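# Fold the sock's toe back onto its foot or heel

## Task

Turn the toe end of the sock back over itself so it rests on the foot or heel section (letting the flap drop into position is fine), then release it and pull the grippers away; the fold must stay put on its own, not only while the robot holds it.

## Robot and tools

Robot: two six-joint arms, left_arm and right_arm, each ending in a parallel two-finger gripper. Joint order for every row and every per-joint list in results: waist (joint1), shoulder (joint2), elbow (joint3), wrist pitch (joint4), wrist yaw (joint5), wrist roll (joint6). Stated ranges in radians: waist -2.618 to 3.054, shoulder 0.000 to 3.142, elbow 0.000 to 3.142, wrist pitch -1.571 to 1.571, wrist yaw -1.571 to 1.571, wrist roll -2.094 to 2.094. Real ends may differ by up to 0.036 rad either way. Friction can leave a joint about 0.031 rad short, and very small commands may not move it at all.

Frame: one shared scene frame, origin at table-top height between the arms and a little behind the near table edge; +x reaches out over the table, +z is up, left_arm sits on the +y side (base near y=+0.273, right_arm near y=-0.274). Arm names are not image sides. The gripper's fingers point along its own +z and spread along its y. end_effector_position is the pinch point between the pads, just under 1 cm behind the tips; printed positions can be off, more so when reaching far.

The row (used by execute_actions and move): one flat list of 14 numbers covering both arms, each in [-1, 1]: left_arm's six joint values then its opening, then right_arm's six joint values then its opening. Always send all 14, even if one arm stays still. Joint values are scaled offsets, not angles: 1.0 equals 1.202 rad for the waist, 1.258 shoulder, 1.238 elbow, 2.073 wrist pitch, 2.022 for wrist yaw and for wrist roll. Opening is absolute: +1 fully open (pads 0.087 m apart), -1 shut. To hold something, command roughly 0.02 below its grip_measured reading; smaller gaps squeeze harder. Pad force tops out near 20 N, and a fast close can bite harder.

execute_actions(actions): a list of up to 15 actions; each action is a list of up to 15 rows, each row run for one 1/30 s step, and a short table repeats its final row to fill 15 steps. Joint offsets in every row are measured from the angles at the start of that action (not from the previous row); for a call's first action that is the last reported state. An action that would push any joint more than 0.036 rad beyond its range is rejected for both arms; if the first action fails this or any action is malformed, the whole call does nothing. An empty list just returns state and images.

move(target, speed, blocking): target is one 14-number row; its joint offsets are taken from the Joint positions of the latest result showing them. All joints progress together, so grippers follow curves. speed in rad/s (0.01 to 2, default 0.5) caps the joint with the longest travel; the path lasts 0.5 to 10 s. It does not avoid obstacles or the other arm. The added move: line reports the ending (done, off_target, moving, held, fault), limits=held or limits=none, and each arm's joint farthest from target. With blocking=false you get a result after 0.5 s; use wait(0) to poll, and call wait or stop before sending new rows or moves.

wait(seconds): 0 to 10; the arms keep their last command and a running move carries on. stop(): brakes a running move; needs stopping room. zoom_image(camera, region): region [x0, y0, x1, y1] in pixels of that camera's last image, at most 504 by 504. Cameras, all 504x504: cam_head_left, cam_head_right, cam_high, cam_low, cam_left_wrist, cam_right_wrist. read_manual(section) only returns licence text. finished_scene(scene): pass the current scene number to end it; the fold must already be stable and released.

Results: a state line per arm with gripper position (m) and quaternion wxyz; Joint positions and Joint velocities per arm (rad, rad/s, then pad gap in m); Joint targets (what the joints are being driven toward now); grip_measured on the command scale (each gripper reads up to about 1 mm off); joint torques; step readings with HELD marking throttled steps; messages such as 'joint sent to its limit', 'joint command not followed' (clearance check changed targets), FAULT and MOTOR HOT.

Motion limits: each joint's target stays within a lead of its measured angle (waist 0.202, shoulder 0.258, elbow 0.238, wrist pitch 0.573, yaw and roll 0.522 rad), and targets are scaled back if they would move the gripper over 70 mm from where it is, so big changes need several actions and an unfinished motion must be re-commanded.

Avoid: letting the arms hit each other or press hard, contacting the bar and plate behind the bases (up to about 3 cm above the table, no warning), fast impacts, crushing grips, dropping or flinging the sock. Long holding under load heats motors; at 90 °C an arm halts for 10 s and at 100 °C it goes limp and falls. Open the grippers and lift clear before finishing.

Each tool is called after ">>>" by a JSON object that holds its "method" and its "body", one argument or row to a line.

## Session

>>> {"method": "execute_actions", "body": {
  "actions": []
}}

Scene clock: 0.00 s.
left_arm: end_effector_position=(+0.3834, +0.2835, +0.3816) grip_measured=+1.000 end_effector_quat_wxyz=(+0.712, -0.012, +0.702, +0.015) | right_arm: end_effector_position=(+0.3933, -0.2726, +0.3658) grip_measured=+0.999 end_effector_quat_wxyz=(+0.702, +0.007, +0.712, +0.003)
Joint names: [waist, shoulder, elbow, wrist pitch, wrist yaw, wrist roll]
Joint positions: left_arm=[ 0.004  1.033  1.04   0.006 -0.014  0.002  0.087] | right_arm=[-0.003  1.039  1.032  0.009  0.015  0.014  0.087]
Joint velocities: left_arm=[ 0.002 -0.007 -0.007 -0.007  0.051 -0.022  0.   ] | right_arm=[-0.002  0.007 -0.007 -0.007 -0.037 -0.007  0.001]
Joint torques (N m, as the arm reports them, + toward a larger angle): no reading
Motor temperatures (°C, as the motors report them): left_arm=[26 28 29 28 28 27] | right_arm=[26 28 26 25 27 26]
Joint targets: left_arm=[0.004 1.033 1.040 0.006 -0.014 0.002] | right_arm=[-0.003 1.039 1.032 0.009 0.015 0.014]

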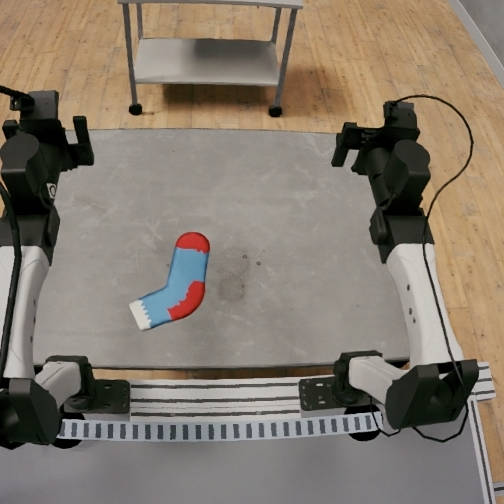

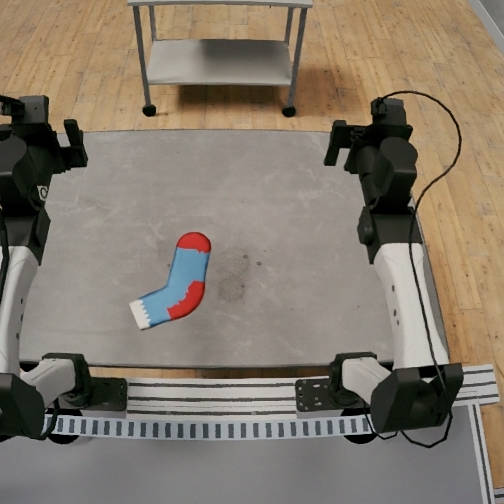

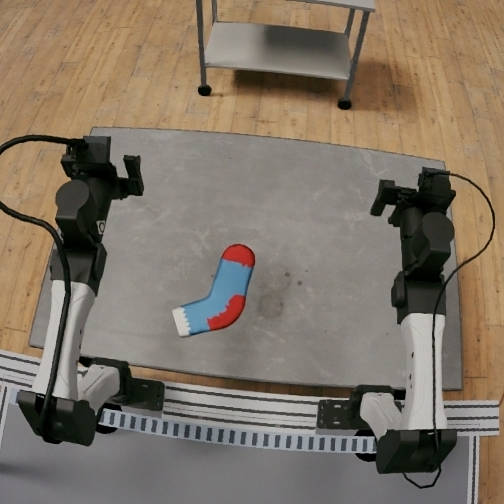

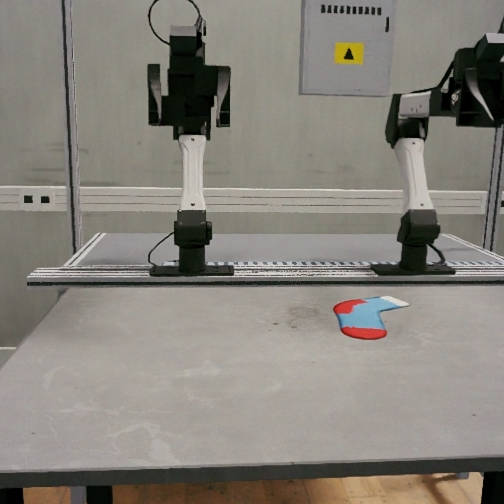

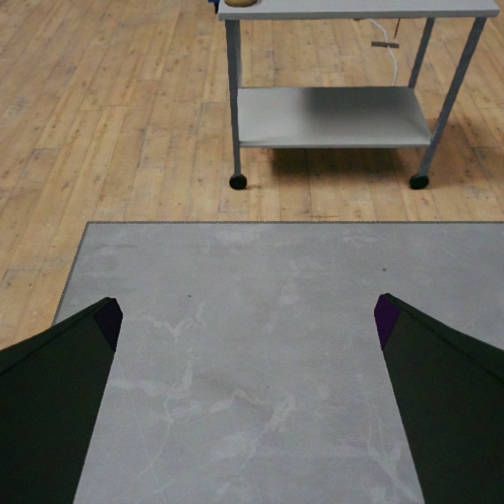

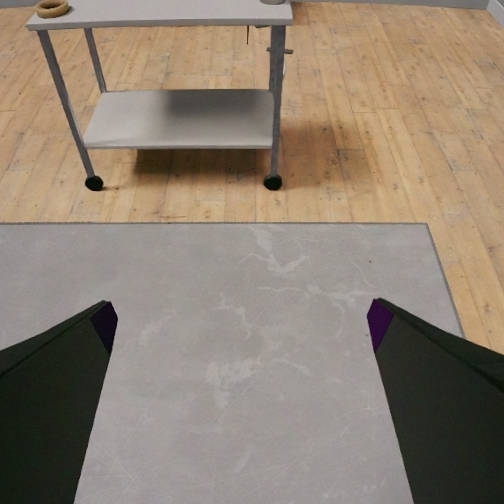

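>>> {"method": "move", "body": {
  "target": [-0.453,0.843,0.684,-0.492,0,0,1,0,0,0,0,0,0,1],
  "speed": 1.0
}}

Scene clock: 37.03 s.
left_arm: end_effector_position=(+0.3986, +0.0479, +0.1209) grip_measured=+1.000 end_effector_quat_wxyz=(+0.180, +0.254, +0.949, -0.040) | right_arm: end_effector_position=(+0.3932, -0.2726, +0.3652) grip_measured=+0.999 end_effector_quat_wxyz=(+0.701, +0.007, +0.713, +0.003)
Joint names: [waist, shoulder, elbow, wrist pitch, wrist yaw, wrist roll]
Joint positions: left_arm=[-0.544  2.086  1.875 -0.991 -0.014  0.002  0.087] | right_arm=[-0.003  1.039  1.032  0.006  0.015  0.014  0.087]
Joint velocities: left_arm=[-0.002  0.012  0.012 -0.066 -0.037  0.007  0.   ] | right_arm=[-0.007  0.017 -0.002  0.037 -0.022 -0.022  0.001]
Joint torques (N m, as the arm reports them, + toward a larger angle): left_arm=[  0.55 -11.07   9.86   0.79  -0.09   0.01] | right_arm=[-0.01 -2.92  8.63  1.67  0.02  0.16]
Motor temperatures (°C, as the motors report them): left_arm=[26 29 35 35 28 27] | right_arm=[26 28 29 30 27 26]
Joint targets: left_arm=[-0.541 2.093 1.886 -1.014 -0.014 0.002] | right_arm=[-0.003 1.039 1.032 0.009 0.015 0.014]
move: off_target (left_arm); limits=none; left_arm: farthest joint: the wrist pitch, 0.023 radians from its target (1.019 radians at the start); right_arm: farthest joint: the wrist pitch, 0.003 radians from its target (0.001 radians at the start)
camera_calibration (this result's frames):
cam_left_wrist: T_world_to_cam=[[-0.51029, -0.859875, -0.0148354, 0.242831], [-0.751907, 0.437711, 0.492996, 0.237984], [-0.417421, 0.262726, -0.869905, 0.400487], [0, 0, 0, 1]] pos_world=[0.470028, -0.000582012, 0.234663]
cam_right_wrist: T_world_to_cam=[[-0.014134, -0.9999, -0.000200514, -0.271427], [-0.774025, 0.0110681, -0.633059, 0.562376], [0.632998, -0.00879247, -0.774104, 0.168554], [0, 0, 0, 1]] pos_world=[0.324762, -0.276142, 0.486441]

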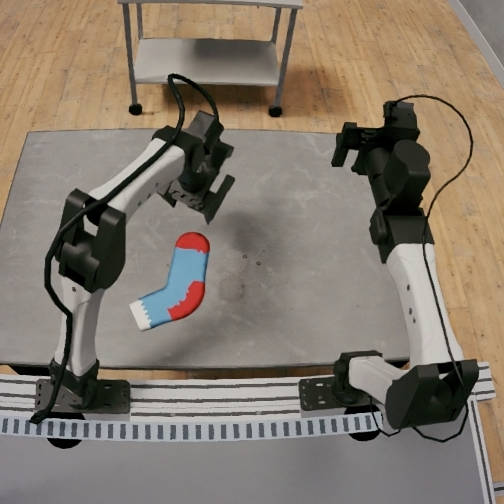

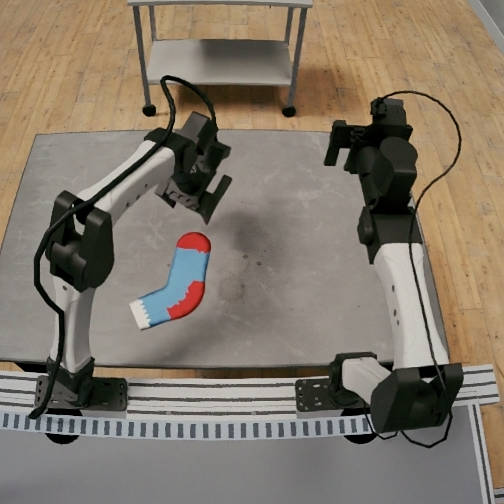

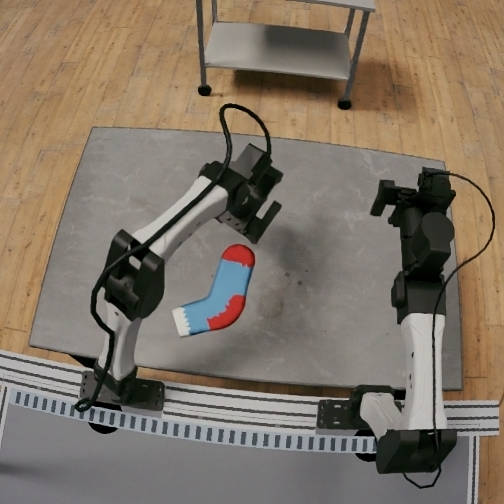

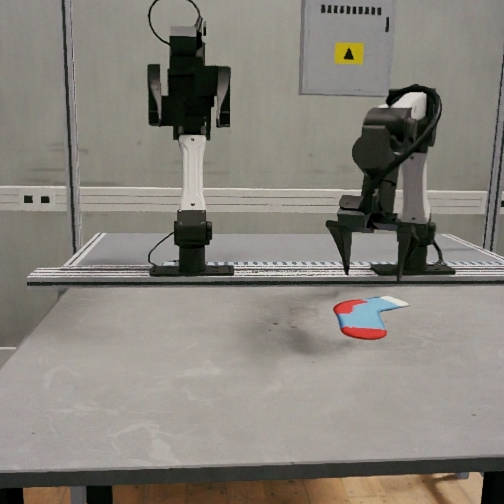

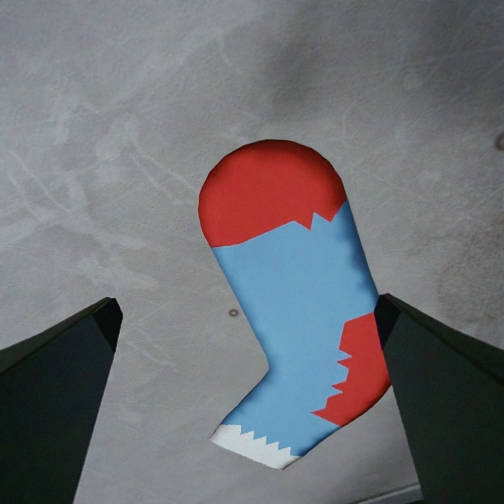

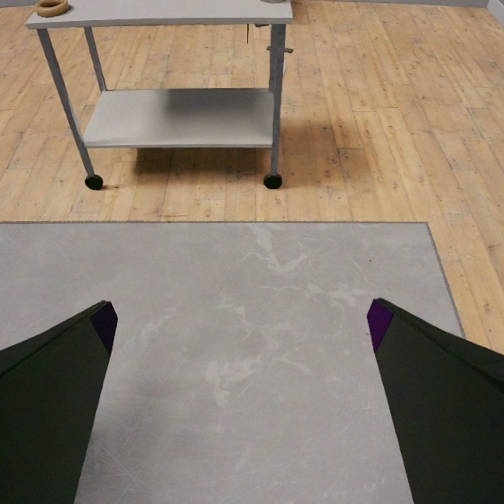

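>>> {"method": "move", "body": {
  "target": [-0.022,0.066,-0.204,0.152,0,0,1,0,0,0,0,0,0,1],
  "speed": 0.4
}}

>>> {"method": "zoom_image", "body": {
  "camera": "cam_low",
  "region": [300,260,440,360]
}}

Scene clock: 49.47 s.
left_arm: end_effector_position=(+0.4016, +0.0368, +0.0379) grip_measured=+1.000 end_effector_quat_wxyz=(+0.184, +0.263, +0.946, -0.043) | right_arm: end_effector_position=(+0.3932, -0.2726, +0.3650) grip_measured=+0.999 end_effector_quat_wxyz=(+0.701, +0.007, +0.713, +0.003)
Joint names: [waist, shoulder, elbow, wrist pitch, wrist yaw, wrist roll]
Joint positions: left_arm=[-0.561  2.151  1.641 -0.682 -0.014  0.002  0.087] | right_arm=[-0.003  1.039  1.032  0.005  0.015  0.014  0.087]
Joint velocities: left_arm=[ 0.002 -0.002  0.002  0.007  0.066 -0.022  0.   ] | right_arm=[ 0.007  0.012 -0.012  0.007  0.066 -0.007 -0.   ]
Joint torques (N m, as the arm reports them, + toward a larger angle): left_arm=[ -0.55 -10.49   6.69   1.09  -0.11  -0.01] | right_arm=[-0.01 -2.9   8.62  1.66  0.02  0.16]
Motor temperatures (°C, as the motors report them): left_arm=[26 34 36 34 28 27] | right_arm=[26 28 30 30 27 26]
Joint targets: left_arm=[-0.570 2.169 1.622 -0.676 -0.014 0.002] | right_arm=[-0.003 1.039 1.032 0.006 0.015 0.014]
move: done; limits=none; left_arm: farthest joint: the elbow, 0.019 radians from its target (0.252 radians at the start); right_arm: farthest joint: the wrist pitch, 0.001 radians from its target (0.000 radians at the start)
camera_calibration (this result's frames):
cam_left_wrist: T_world_to_cam=[[-0.525516, -0.850652, -0.0149681, 0.239388], [-0.74807, 0.453619, 0.484377, 0.284241], [-0.405246, 0.265745, -0.874731, 0.327676], [0, 0, 0, 1]] pos_world=[0.471224, -0.0123799, 0.152532]
cam_right_wrist: T_world_to_cam=[[-0.0141326, -0.9999, -0.000173458, -0.271438], [-0.774749, 0.01106, -0.632173, 0.562114], [0.632111, -0.00879985, -0.774827, 0.168978], [0, 0, 0, 1]] pos_world=[0.324848, -0.276141, 0.486235]

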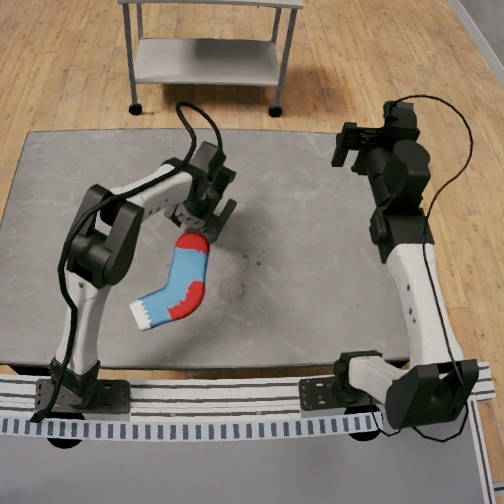

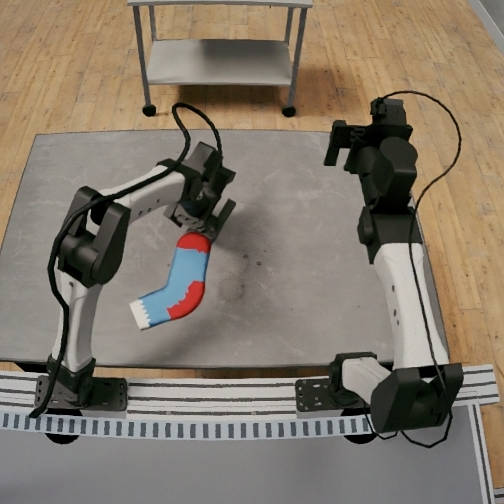

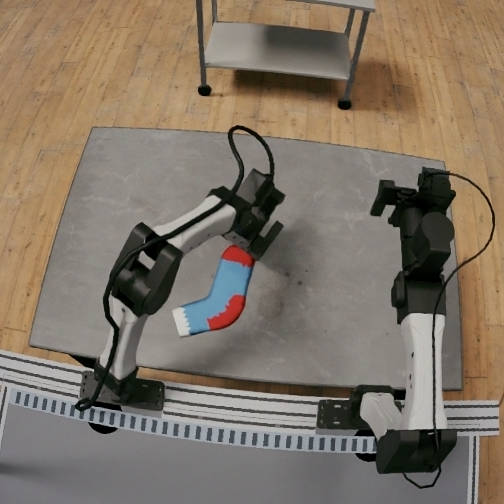

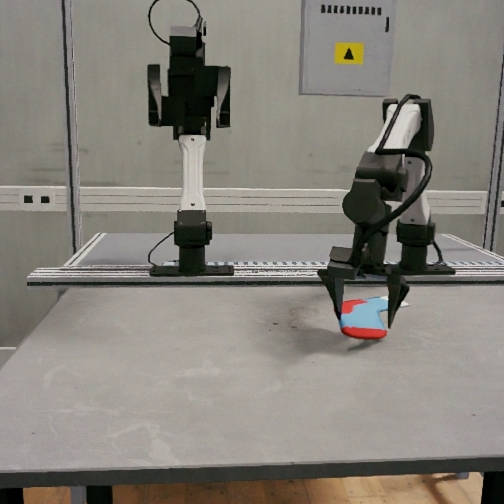

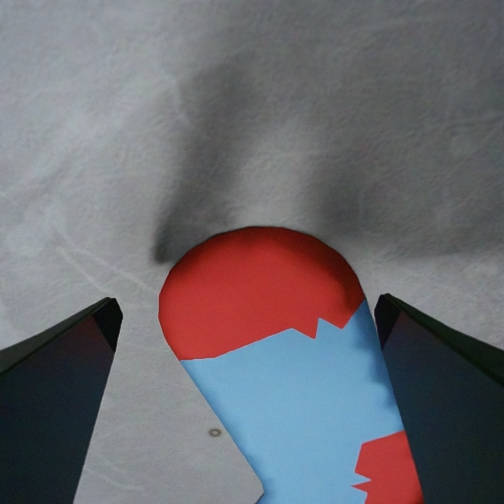

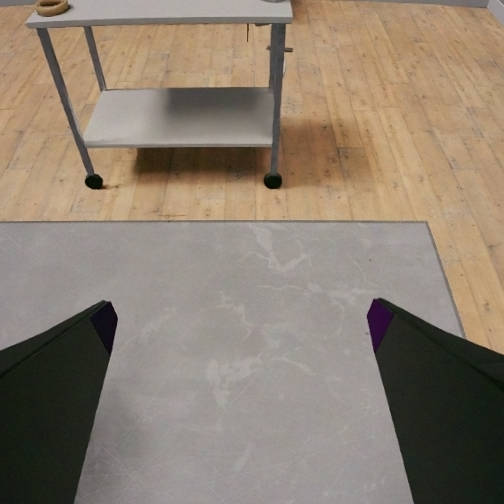

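Region (300, 260, 440, 360) of cam_low's 504x504 image, scaled by 3.600, with more detail than that image has; it fills the top 360 rows of this view, and the rest is white.

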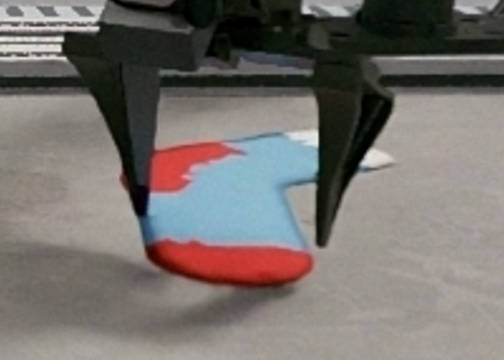

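>>> {"method": "move", "body": {
  "target": [-0.020,0.062,-0.015,0,0,0,1,0,0,0,0,0,0,1],
  "speed": 0.1
}}

>>> {"method": "zoom_image", "body": {
  "camera": "cam_low",
  "region": [300,260,440,360]
}}

Scene clock: 55.77 s.
left_arm: end_effector_position=(+0.3945, +0.0343, +0.0167) grip_measured=+1.000 end_effector_quat_wxyz=(+0.161, +0.270, +0.949, -0.037) | right_arm: end_effector_position=(+0.3931, -0.2726, +0.3647) grip_measured=+0.999 end_effector_quat_wxyz=(+0.700, +0.007, +0.714, +0.003)
Joint names: [waist, shoulder, elbow, wrist pitch, wrist yaw, wrist roll]
Joint positions: left_arm=[-0.575  2.199  1.641 -0.681 -0.015  0.002  0.087] | right_arm=[-0.003  1.039  1.032  0.004  0.015  0.014  0.087]
Joint velocities: left_arm=[-0.022  0.007 -0.007  0.007 -0.007 -0.037  0.   ] | right_arm=[ 0.012 -0.002  0.007 -0.051 -0.051  0.081 -0.   ]
Joint torques (N m, as the arm reports them, + toward a larger angle): left_arm=[-0.58 -9.76  6.59  0.94 -0.04 -0.02] | right_arm=[ 0.   -2.9   8.63  1.66  0.02  0.16]
Motor temperatures (°C, as the motors report them): left_arm=[26 36 36 33 28 27] | right_arm=[26 28 31 31 27 26]
Joint targets: left_arm=[-0.585 2.229 1.623 -0.682 -0.014 0.002] | right_arm=[-0.003 1.039 1.032 0.005 0.015 0.014]
move: off_target (left_arm); limits=none; left_arm: farthest joint: the shoulder, 0.030 radians from its target (0.078 radians at the start); right_arm: farthest joint: the wrist pitch, 0.001 radians from its target (0.000 radians at the start)
camera_calibration (this result's frames):
cam_left_wrist: T_world_to_cam=[[-0.537007, -0.843436, -0.0154795, 0.237459], [-0.722151, 0.450146, 0.52523, 0.279596], [-0.43603, 0.29323, -0.85082, 0.317716], [0, 0, 0, 1]] pos_world=[0.467961, -0.018742, 0.127142]
cam_right_wrist: T_world_to_cam=[[-0.0141311, -0.9999, -0.000146402, -0.271449], [-0.775472, 0.0110518, -0.631286, 0.561851], [0.631224, -0.00880724, -0.77555, 0.169401], [0, 0, 0, 1]] pos_world=[0.324934, -0.27614, 0.486028]

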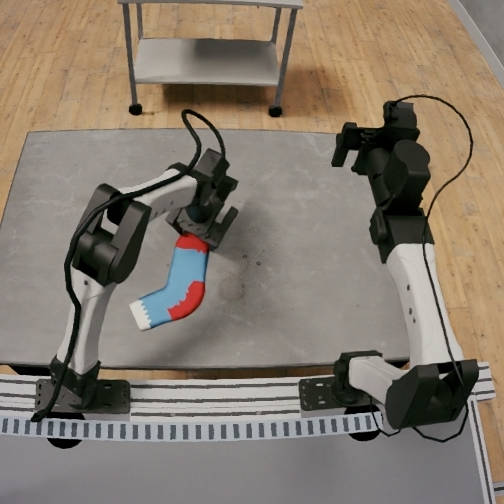

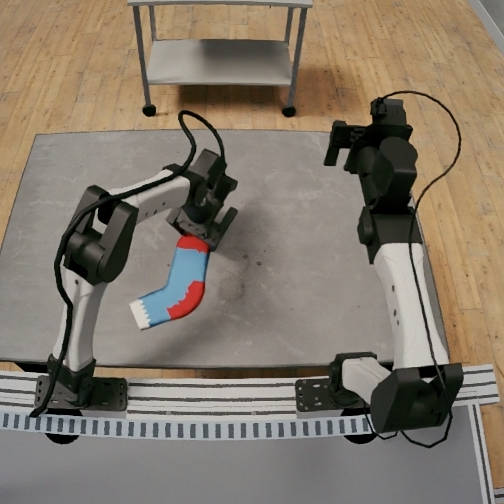

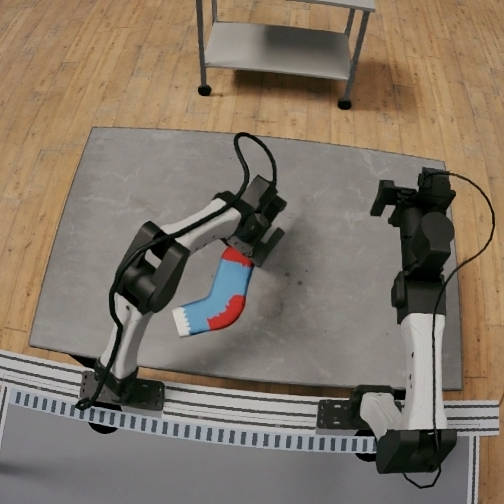

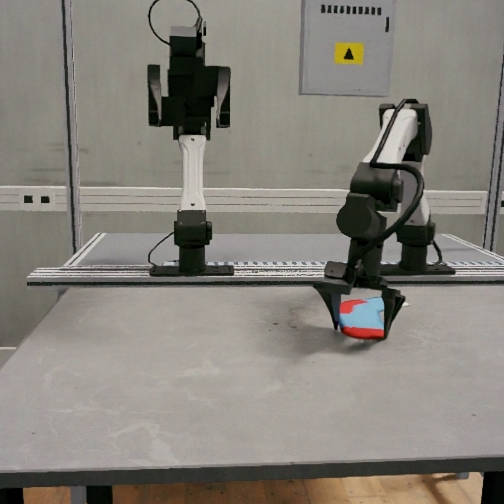

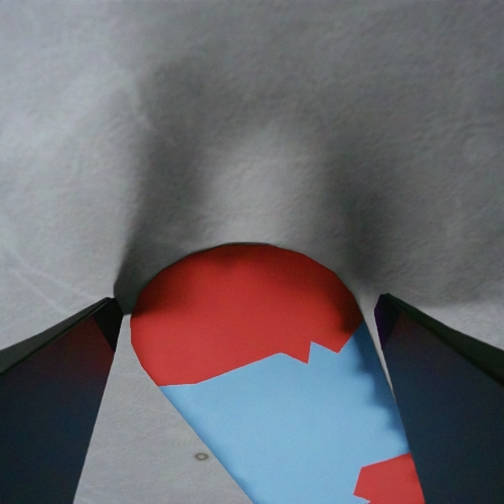

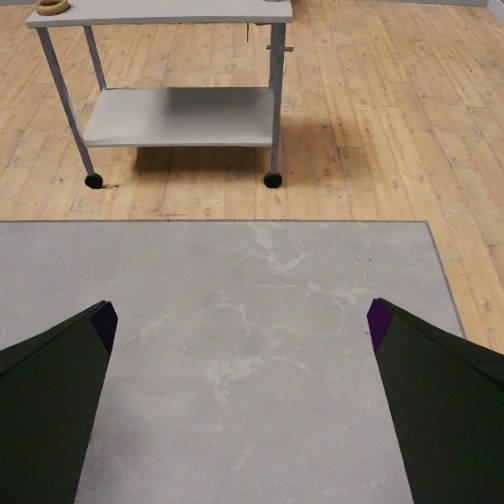

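Region (300, 260, 440, 360) of cam_low's 504x504 image, scaled by 3.600, with more detail than that image has; it fills the top 360 rows of this view, and the rest is white.

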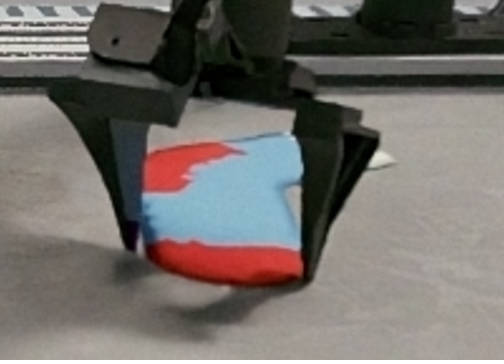

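The fingertips appear to be at the table, so I'll close gradually.

>>> {"method": "execute_actions", "body": {
  "actions": [
    [[0,0.025,-0.015,0,0,0,0.9,0,0,0,0,0,0,1],[0,0.025,-0.015,0,0,0,0.85,0,0,0,0,0,0,1],[0,0.025,-0.015,0,0,0,0.8,0,0,0,0,0,0,1],[0,0.025,-0.015,0,0,0,0.75,0,0,0,0,0,0,1],[0,0.025,-0.015,0,0,0,0.7,0,0,0,0,0,0,1],[0,0.025,-0.015,0,0,0,0.65,0,0,0,0,0,0,1],[0,0.025,-0.015,0,0,0,0.6,0,0,0,0,0,0,1],[0,0.025,-0.015,0,0,0,0.55,0,0,0,0,0,0,1],[0,0.025,-0.015,0,0,0,0.5,0,0,0,0,0,0,1],[0,0.025,-0.015,0,0,0,0.45,0,0,0,0,0,0,1],[0,0.025,-0.015,0,0,0,0.4,0,0,0,0,0,0,1],[0,0.025,-0.015,0,0,0,0.35,0,0,0,0,0,0,1],[0,0.025,-0.015,0,0,0,0.3,0,0,0,0,0,0,1],[0,0.025,-0.015,0,0,0,0.25,0,0,0,0,0,0,1],[0,0.025,-0.015,0,0,0,0.2,0,0,0,0,0,0,1]],
    [[0,0.025,-0.015,0,0,0,0.12,0,0,0,0,0,0,1],[0,0.025,-0.015,0,0,0,0.05,0,0,0,0,0,0,1],[0,0.025,-0.015,0,0,0,-0.02,0,0,0,0,0,0,1],[0,0.025,-0.015,0,0,0,-0.1,0,0,0,0,0,0,1],[0,0.025,-0.015,0,0,0,-0.17,0,0,0,0,0,0,1],[0,0.025,-0.015,0,0,0,-0.24,0,0,0,0,0,0,1],[0,0.025,-0.015,0,0,0,-0.31,0,0,0,0,0,0,1],[0,0.025,-0.015,0,0,0,-0.38,0,0,0,0,0,0,1],[0,0.025,-0.015,0,0,0,-0.45,0,0,0,0,0,0,1],[0,0.025,-0.015,0,0,0,-0.52,0,0,0,0,0,0,1],[0,0.025,-0.015,0,0,0,-0.6,0,0,0,0,0,0,1]]
  ]
}}

>>> {"method": "zoom_image", "body": {
  "camera": "cam_low",
  "region": [300,260,440,360]
}}

Scene clock: 77.17 s.
left_arm: end_effector_position=(+0.3947, +0.0337, +0.0168) grip_measured=-0.599 end_effector_quat_wxyz=(+0.162, +0.270, +0.948, -0.038) | right_arm: end_effector_position=(+0.3930, -0.2726, +0.3641) grip_measured=+0.999 end_effector_quat_wxyz=(+0.700, +0.007, +0.715, +0.003)
Joint names: [waist, shoulder, elbow, wrist pitch, wrist yaw, wrist roll]
Joint positions: left_arm=[-0.575  2.199  1.641 -0.679 -0.013  0.002  0.018] | right_arm=[-0.003  1.039  1.032  0.002  0.015  0.014  0.087]
Joint velocities: left_arm=[ 0.002 -0.007 -0.012 -0.051 -0.066  0.095 -0.001] | right_arm=[-0.012  0.002 -0.002  0.037 -0.007  0.022  0.   ]
Joint torques (N m, as the arm reports them, + toward a larger angle): left_arm=[ 0.23 -9.61  6.49  1.02 -0.05 -0.01] | right_arm=[-0.01 -2.92  8.63  1.66  0.02  0.16]
Motor temperatures (°C, as the motors report them): left_arm=[26 39 35 33 28 27] | right_arm=[26 28 31 32 27 26]
Joint targets: left_arm=[-0.575 2.231 1.623 -0.680 -0.013 0.002] | right_arm=[-0.003 1.039 1.032 0.003 0.015 0.014]
Step readings (joint positions; steps 1 to 15: 1st action; 16 to 30: 2nd action):
0: left_arm=[-0.575 2.199 1.641 -0.681 -0.015 0.002] | right_arm=[-0.003 1.039 1.032 0.004 0.015 0.014]
1: left_arm=[-0.575 2.199 1.641 -0.681 -0.013 0.002] | right_arm=[-0.003 1.039 1.032 0.004 0.015 0.014]
2: left_arm=[-0.575 2.199 1.641 -0.681 -0.013 0.002] | right_arm=[-0.003 1.039 1.032 0.004 0.015 0.014]
4: left_arm=[-0.575 2.199 1.641 -0.681 -0.013 0.002] | right_arm=[-0.003 1.039 1.032 0.003 0.015 0.014]
8: left_arm=[-0.575 2.199 1.641 -0.681 -0.013 0.002] | right_arm=[-0.003 1.039 1.032 0.003 0.015 0.014]
15: left_arm=[-0.575 2.199 1.641 -0.680 -0.013 0.002] | right_arm=[-0.003 1.039 1.032 0.003 0.015 0.014]
16: left_arm=[-0.575 2.199 1.641 -0.680 -0.013 0.002] | right_arm=[-0.003 1.039 1.032 0.003 0.015 0.014]
17: left_arm=[-0.575 2.199 1.641 -0.680 -0.013 0.002] | right_arm=[-0.003 1.039 1.032 0.003 0.015 0.014]
19: left_arm=[-0.575 2.199 1.641 -0.680 -0.013 0.002] | right_arm=[-0.003 1.039 1.032 0.002 0.015 0.014]
23: left_arm=[-0.575 2.199 1.641 -0.680 -0.013 0.002] | right_arm=[-0.003 1.039 1.032 0.002 0.015 0.014]
30: Joint positions above
camera_calibration (this result's frames):
cam_left_wrist: T_world_to_cam=[[-0.537526, -0.843136, -0.0137011, 0.237296], [-0.722219, 0.45193, 0.523601, 0.279958], [-0.435275, 0.291345, -0.851853, 0.31782], [0, 0, 0, 1]] pos_world=[0.468083, -0.0190438, 0.127401]
cam_right_wrist: T_world_to_cam=[[-0.0141281, -0.9999, -0.0000922967, -0.271472], [-0.776914, 0.0110355, -0.62951, 0.561325], [0.629448, -0.00882205, -0.776993, 0.170247], [0, 0, 0, 1]] pos_world=[0.325105, -0.276137, 0.485615]

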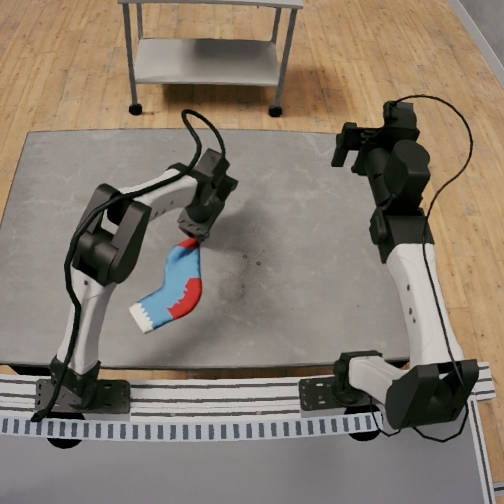

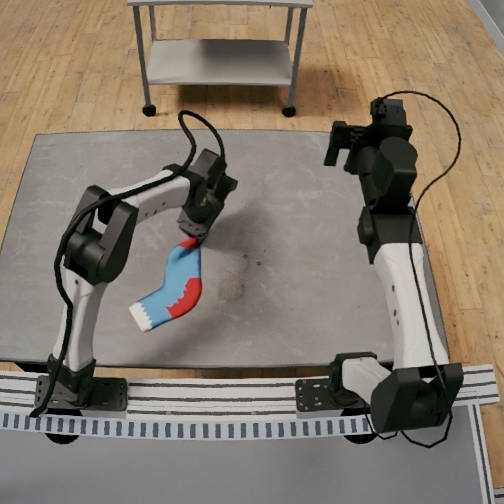

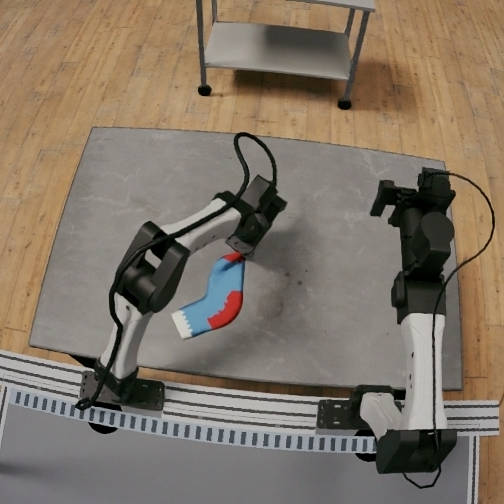

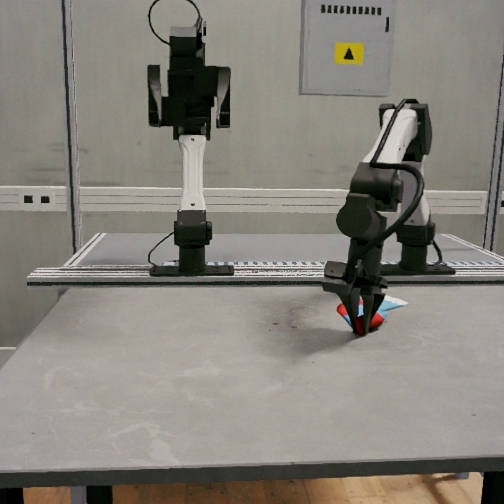

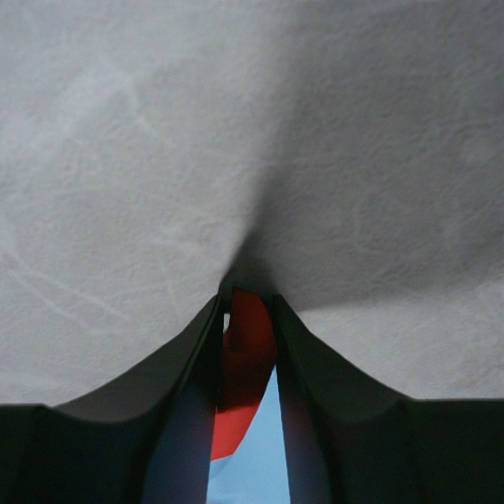

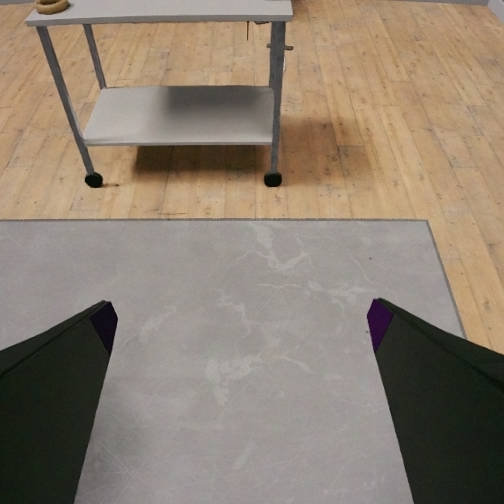

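Region (300, 260, 440, 360) of cam_low's 504x504 image, scaled by 3.600, with more detail than that image has; it fills the top 360 rows of this view, and the rest is white.

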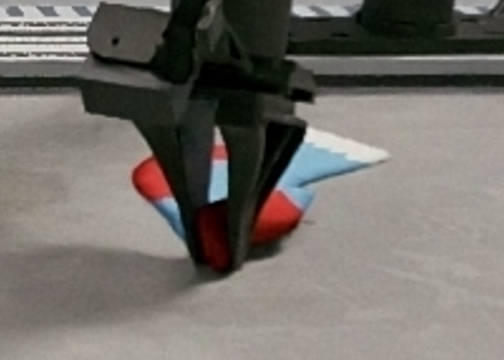

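>>> {"method": "execute_actions", "body": {
  "actions": [
    [[0,0.01,0,0,0,0,-0.68,0,0,0,0,0,0,1],[0,0.01,0,0,0,0,-0.75,0,0,0,0,0,0,1],[0,0.01,0,0,0,0,-0.82,0,0,0,0,0,0,1],[0,0.01,0,0,0,0,-0.88,0,0,0,0,0,0,1],[0,0.01,0,0,0,0,-0.94,0,0,0,0,0,0,1],[0,0,0,0,0,0,-1,0,0,0,0,0,0,1]]
  ]
}}

>>> {"method": "move", "body": {
  "target": [-0.02,-0.295,-0.25,0.061,0,0,-1,0,0,0,0,0,0,1],
  "speed": 0.35
}}

>>> {"method": "zoom_image", "body": {
  "camera": "cam_low",
  "region": [290,230,450,360]
}}

Scene clock: 89.73 s.
left_arm: end_effector_position=(+0.3958, +0.0329, +0.0189) grip_measured=-0.937 end_effector_quat_wxyz=(+0.165, +0.270, +0.948, -0.040) | right_arm: end_effector_position=(+0.3929, -0.2726, +0.3637) grip_measured=+0.999 end_effector_quat_wxyz=(+0.699, +0.007, +0.715, +0.003)
Joint names: [waist, shoulder, elbow, wrist pitch, wrist yaw, wrist roll]
Joint positions: left_arm=[-0.575  2.195  1.641 -0.676 -0.012  0.002  0.003] | right_arm=[-0.003  1.039  1.032  0.     0.015  0.014  0.087]
Joint velocities: left_arm=[ 0.007 -0.002  0.012 -0.037 -0.022  0.007 -0.001] | right_arm=[-0.002 -0.017  0.012  0.037  0.051 -0.022  0.   ]
Joint torques (N m, as the arm reports them, + toward a larger angle): left_arm=[  0.34 -11.95   8.45   0.99  -0.11   0.01] | right_arm=[ 0.   -2.9   8.63  1.66  0.02  0.16]
Motor temperatures (°C, as the motors report them): left_arm=[26 41 35 33 28 27] | right_arm=[26 29 32 32 27 26]
Joint targets: left_arm=[-0.575 2.199 1.641 -0.679 -0.013 0.002] | right_arm=[-0.003 1.039 1.032 0.001 0.015 0.014]
Step readings (joint positions):
0: left_arm=[-0.575 2.199 1.641 -0.679 -0.013 0.002] | right_arm=[-0.003 1.039 1.032 0.001 0.015 0.014]
1: left_arm=[-0.575 2.199 1.641 -0.679 -0.013 0.002] | right_arm=[-0.003 1.039 1.032 0.001 0.015 0.014]
2: left_arm=[-0.575 2.199 1.641 -0.679 -0.013 0.002] | right_arm=[-0.003 1.039 1.032 0.001 0.015 0.014]
4: left_arm=[-0.575 2.199 1.641 -0.678 -0.013 0.002] | right_arm=[-0.003 1.039 1.032 0.001 0.015 0.014]
8: left_arm=[-0.575 2.195 1.641 -0.676 -0.011 0.002] | right_arm=[-0.003 1.039 1.032 0.001 0.015 0.014]
15: Joint positions above
camera_calibration (this result's frames):
cam_left_wrist: T_world_to_cam=[[-0.537672, -0.843053, -0.0130795, 0.237246], [-0.725274, 0.454534, 0.517084, 0.281177], [-0.429984, 0.287508, -0.855835, 0.318419], [0, 0, 0, 1]] pos_world=[0.468406, -0.0193415, 0.130225]
cam_right_wrist: T_world_to_cam=[[-0.014126, -0.9999, -0.0000562303, -0.271487], [-0.777874, 0.0110247, -0.628324, 0.560973], [0.628261, -0.00883194, -0.777952, 0.17081], [0, 0, 0, 1]] pos_world=[0.325219, -0.276136, 0.485339]

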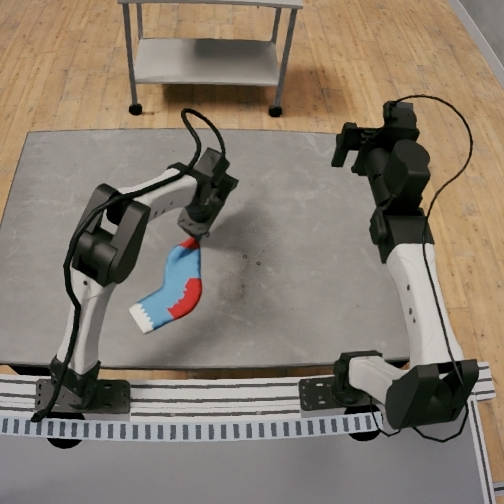

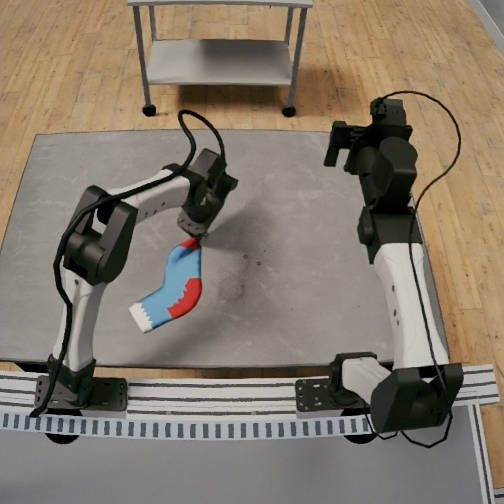

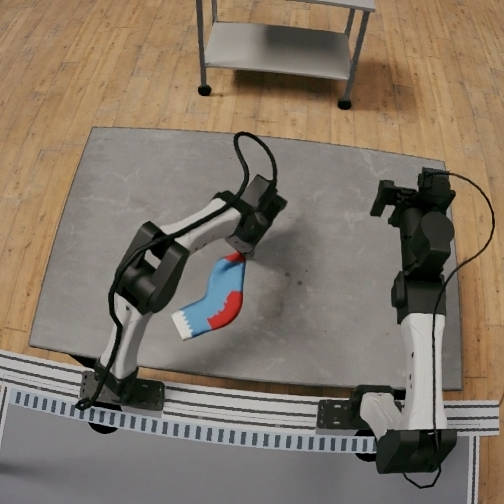

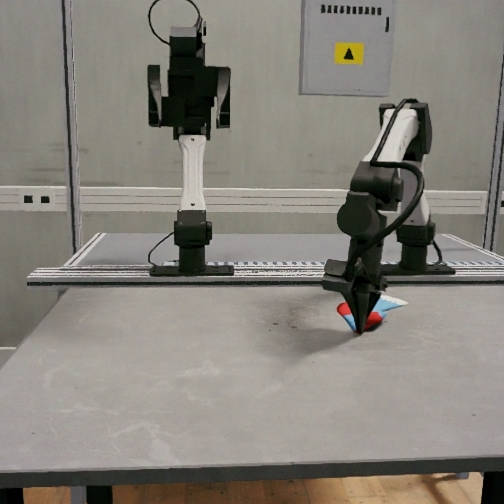

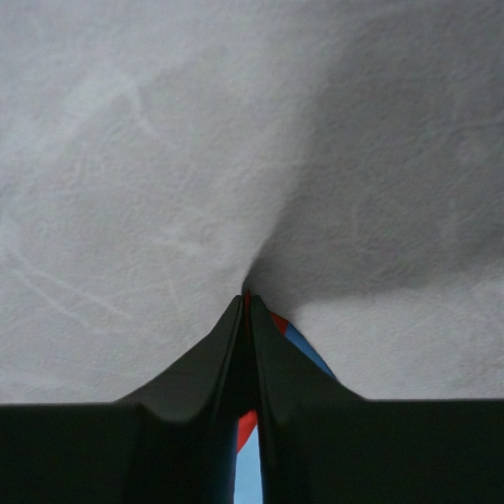

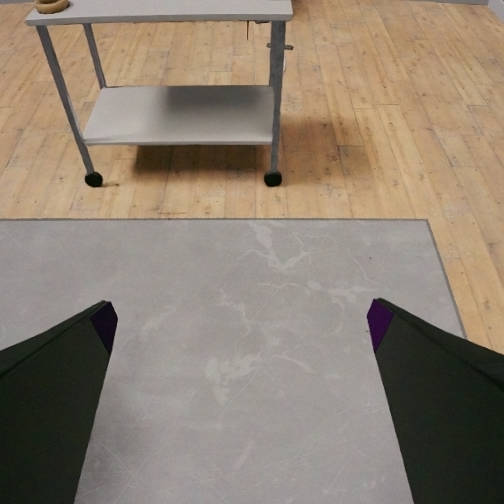

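Scene clock: 91.33 s.
left_arm: end_effector_position=(+0.3649, +0.0443, +0.0940) grip_measured=-0.937 end_effector_quat_wxyz=(+0.260, +0.270, +0.924, -0.069) | right_arm: end_effector_position=(+0.3929, -0.2726, +0.3634) grip_measured=+0.999 end_effector_quat_wxyz=(+0.699, +0.007, +0.716, +0.003)
Joint names: [waist, shoulder, elbow, wrist pitch, wrist yaw, wrist roll]
Joint positions: left_arm=[-0.59   1.828  1.357 -0.556 -0.013  0.002  0.003] | right_arm=[-0.003  1.039  1.032 -0.001  0.015  0.014  0.087]
Joint velocities: left_arm=[ 0.017 -0.012 -0.002 -0.022  0.007 -0.037 -0.002] | right_arm=[-0.017  0.002  0.017 -0.022 -0.037  0.037  0.001]
Joint torques (N m, as the arm reports them, + toward a larger angle): left_arm=[-0.23 -9.78  6.4   1.35 -0.04  0.06] | right_arm=[-0.01 -2.9   8.63  1.66  0.02  0.16]
Motor temperatures (°C, as the motors report them): left_arm=[26 41 35 33 28 27] | right_arm=[26 29 32 32 27 26]
Joint targets: left_arm=[-0.599 1.824 1.332 -0.550 -0.013 0.002] | right_arm=[-0.003 1.039 1.032 0.000 0.015 0.014]
move: off_target (left_arm); limits=none; left_arm: farthest joint: the elbow, 0.025 radians from its target (0.310 radians at the start); right_arm: farthest joint: the wrist pitch, 0.001 radians from its target (0.000 radians at the start)
camera_calibration (this result's frames):
cam_left_wrist: T_world_to_cam=[[-0.54823, -0.836179, -0.0158019, 0.235015], [-0.791143, 0.512391, 0.33399, 0.253482], [-0.271178, 0.195604, -0.942444, 0.320365], [0, 0, 0, 1]] pos_world=[0.416259, 0.00396741, 0.220979]
cam_right_wrist: T_world_to_cam=[[-0.0141244, -0.9999, -0.0000291827, -0.271498], [-0.778593, 0.0110165, -0.627433, 0.560709], [0.627371, -0.00883937, -0.778671, 0.171232], [0, 0, 0, 1]] pos_world=[0.325303, -0.276135, 0.485132]

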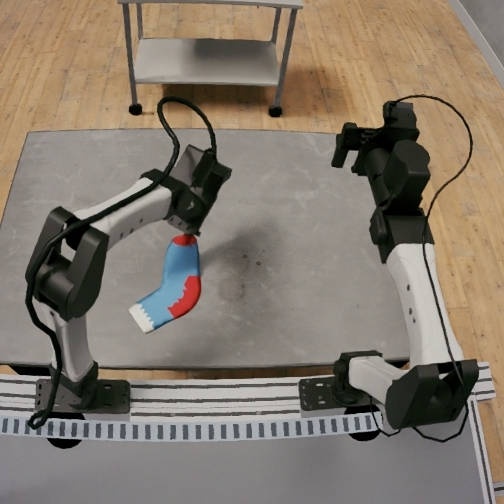

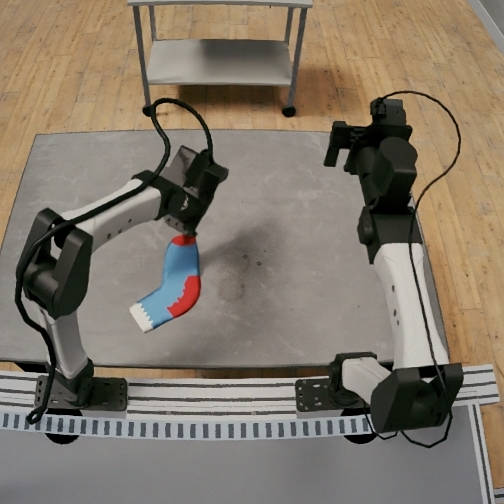

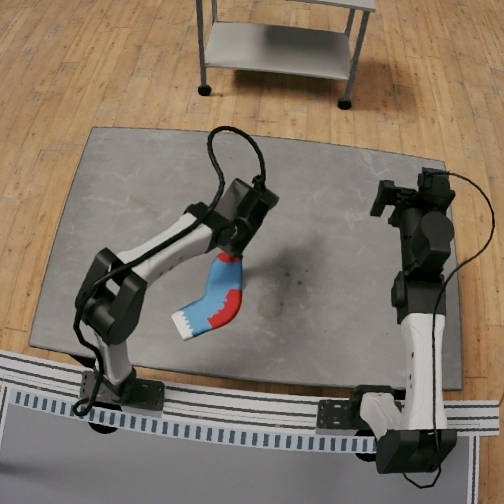

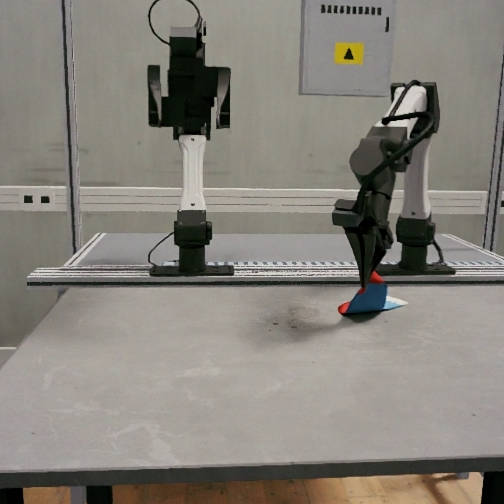

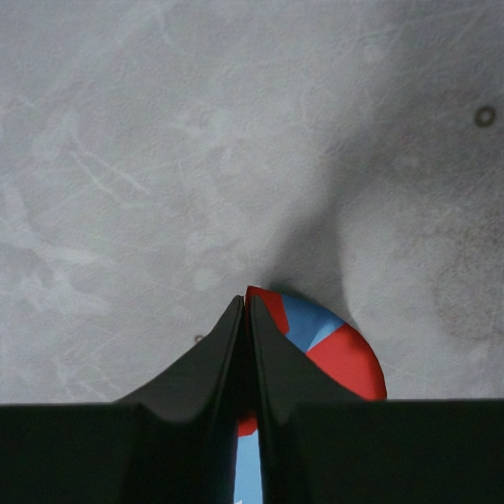

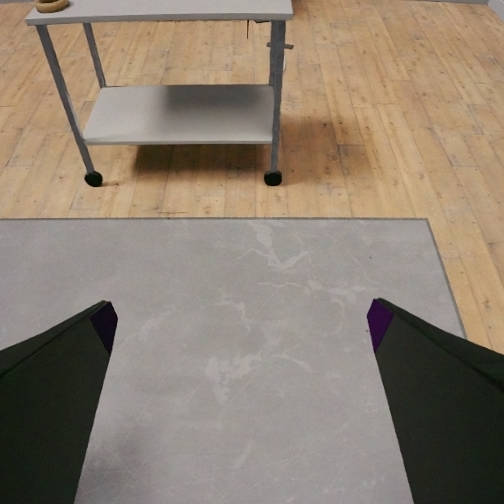

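Region (290, 230, 450, 360) of cam_low's 504x504 image, scaled by 3.150, with more detail than that image has; it fills the top 410 rows of this view, and the rest is white.

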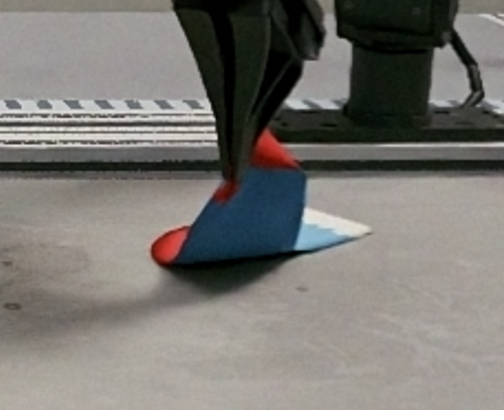

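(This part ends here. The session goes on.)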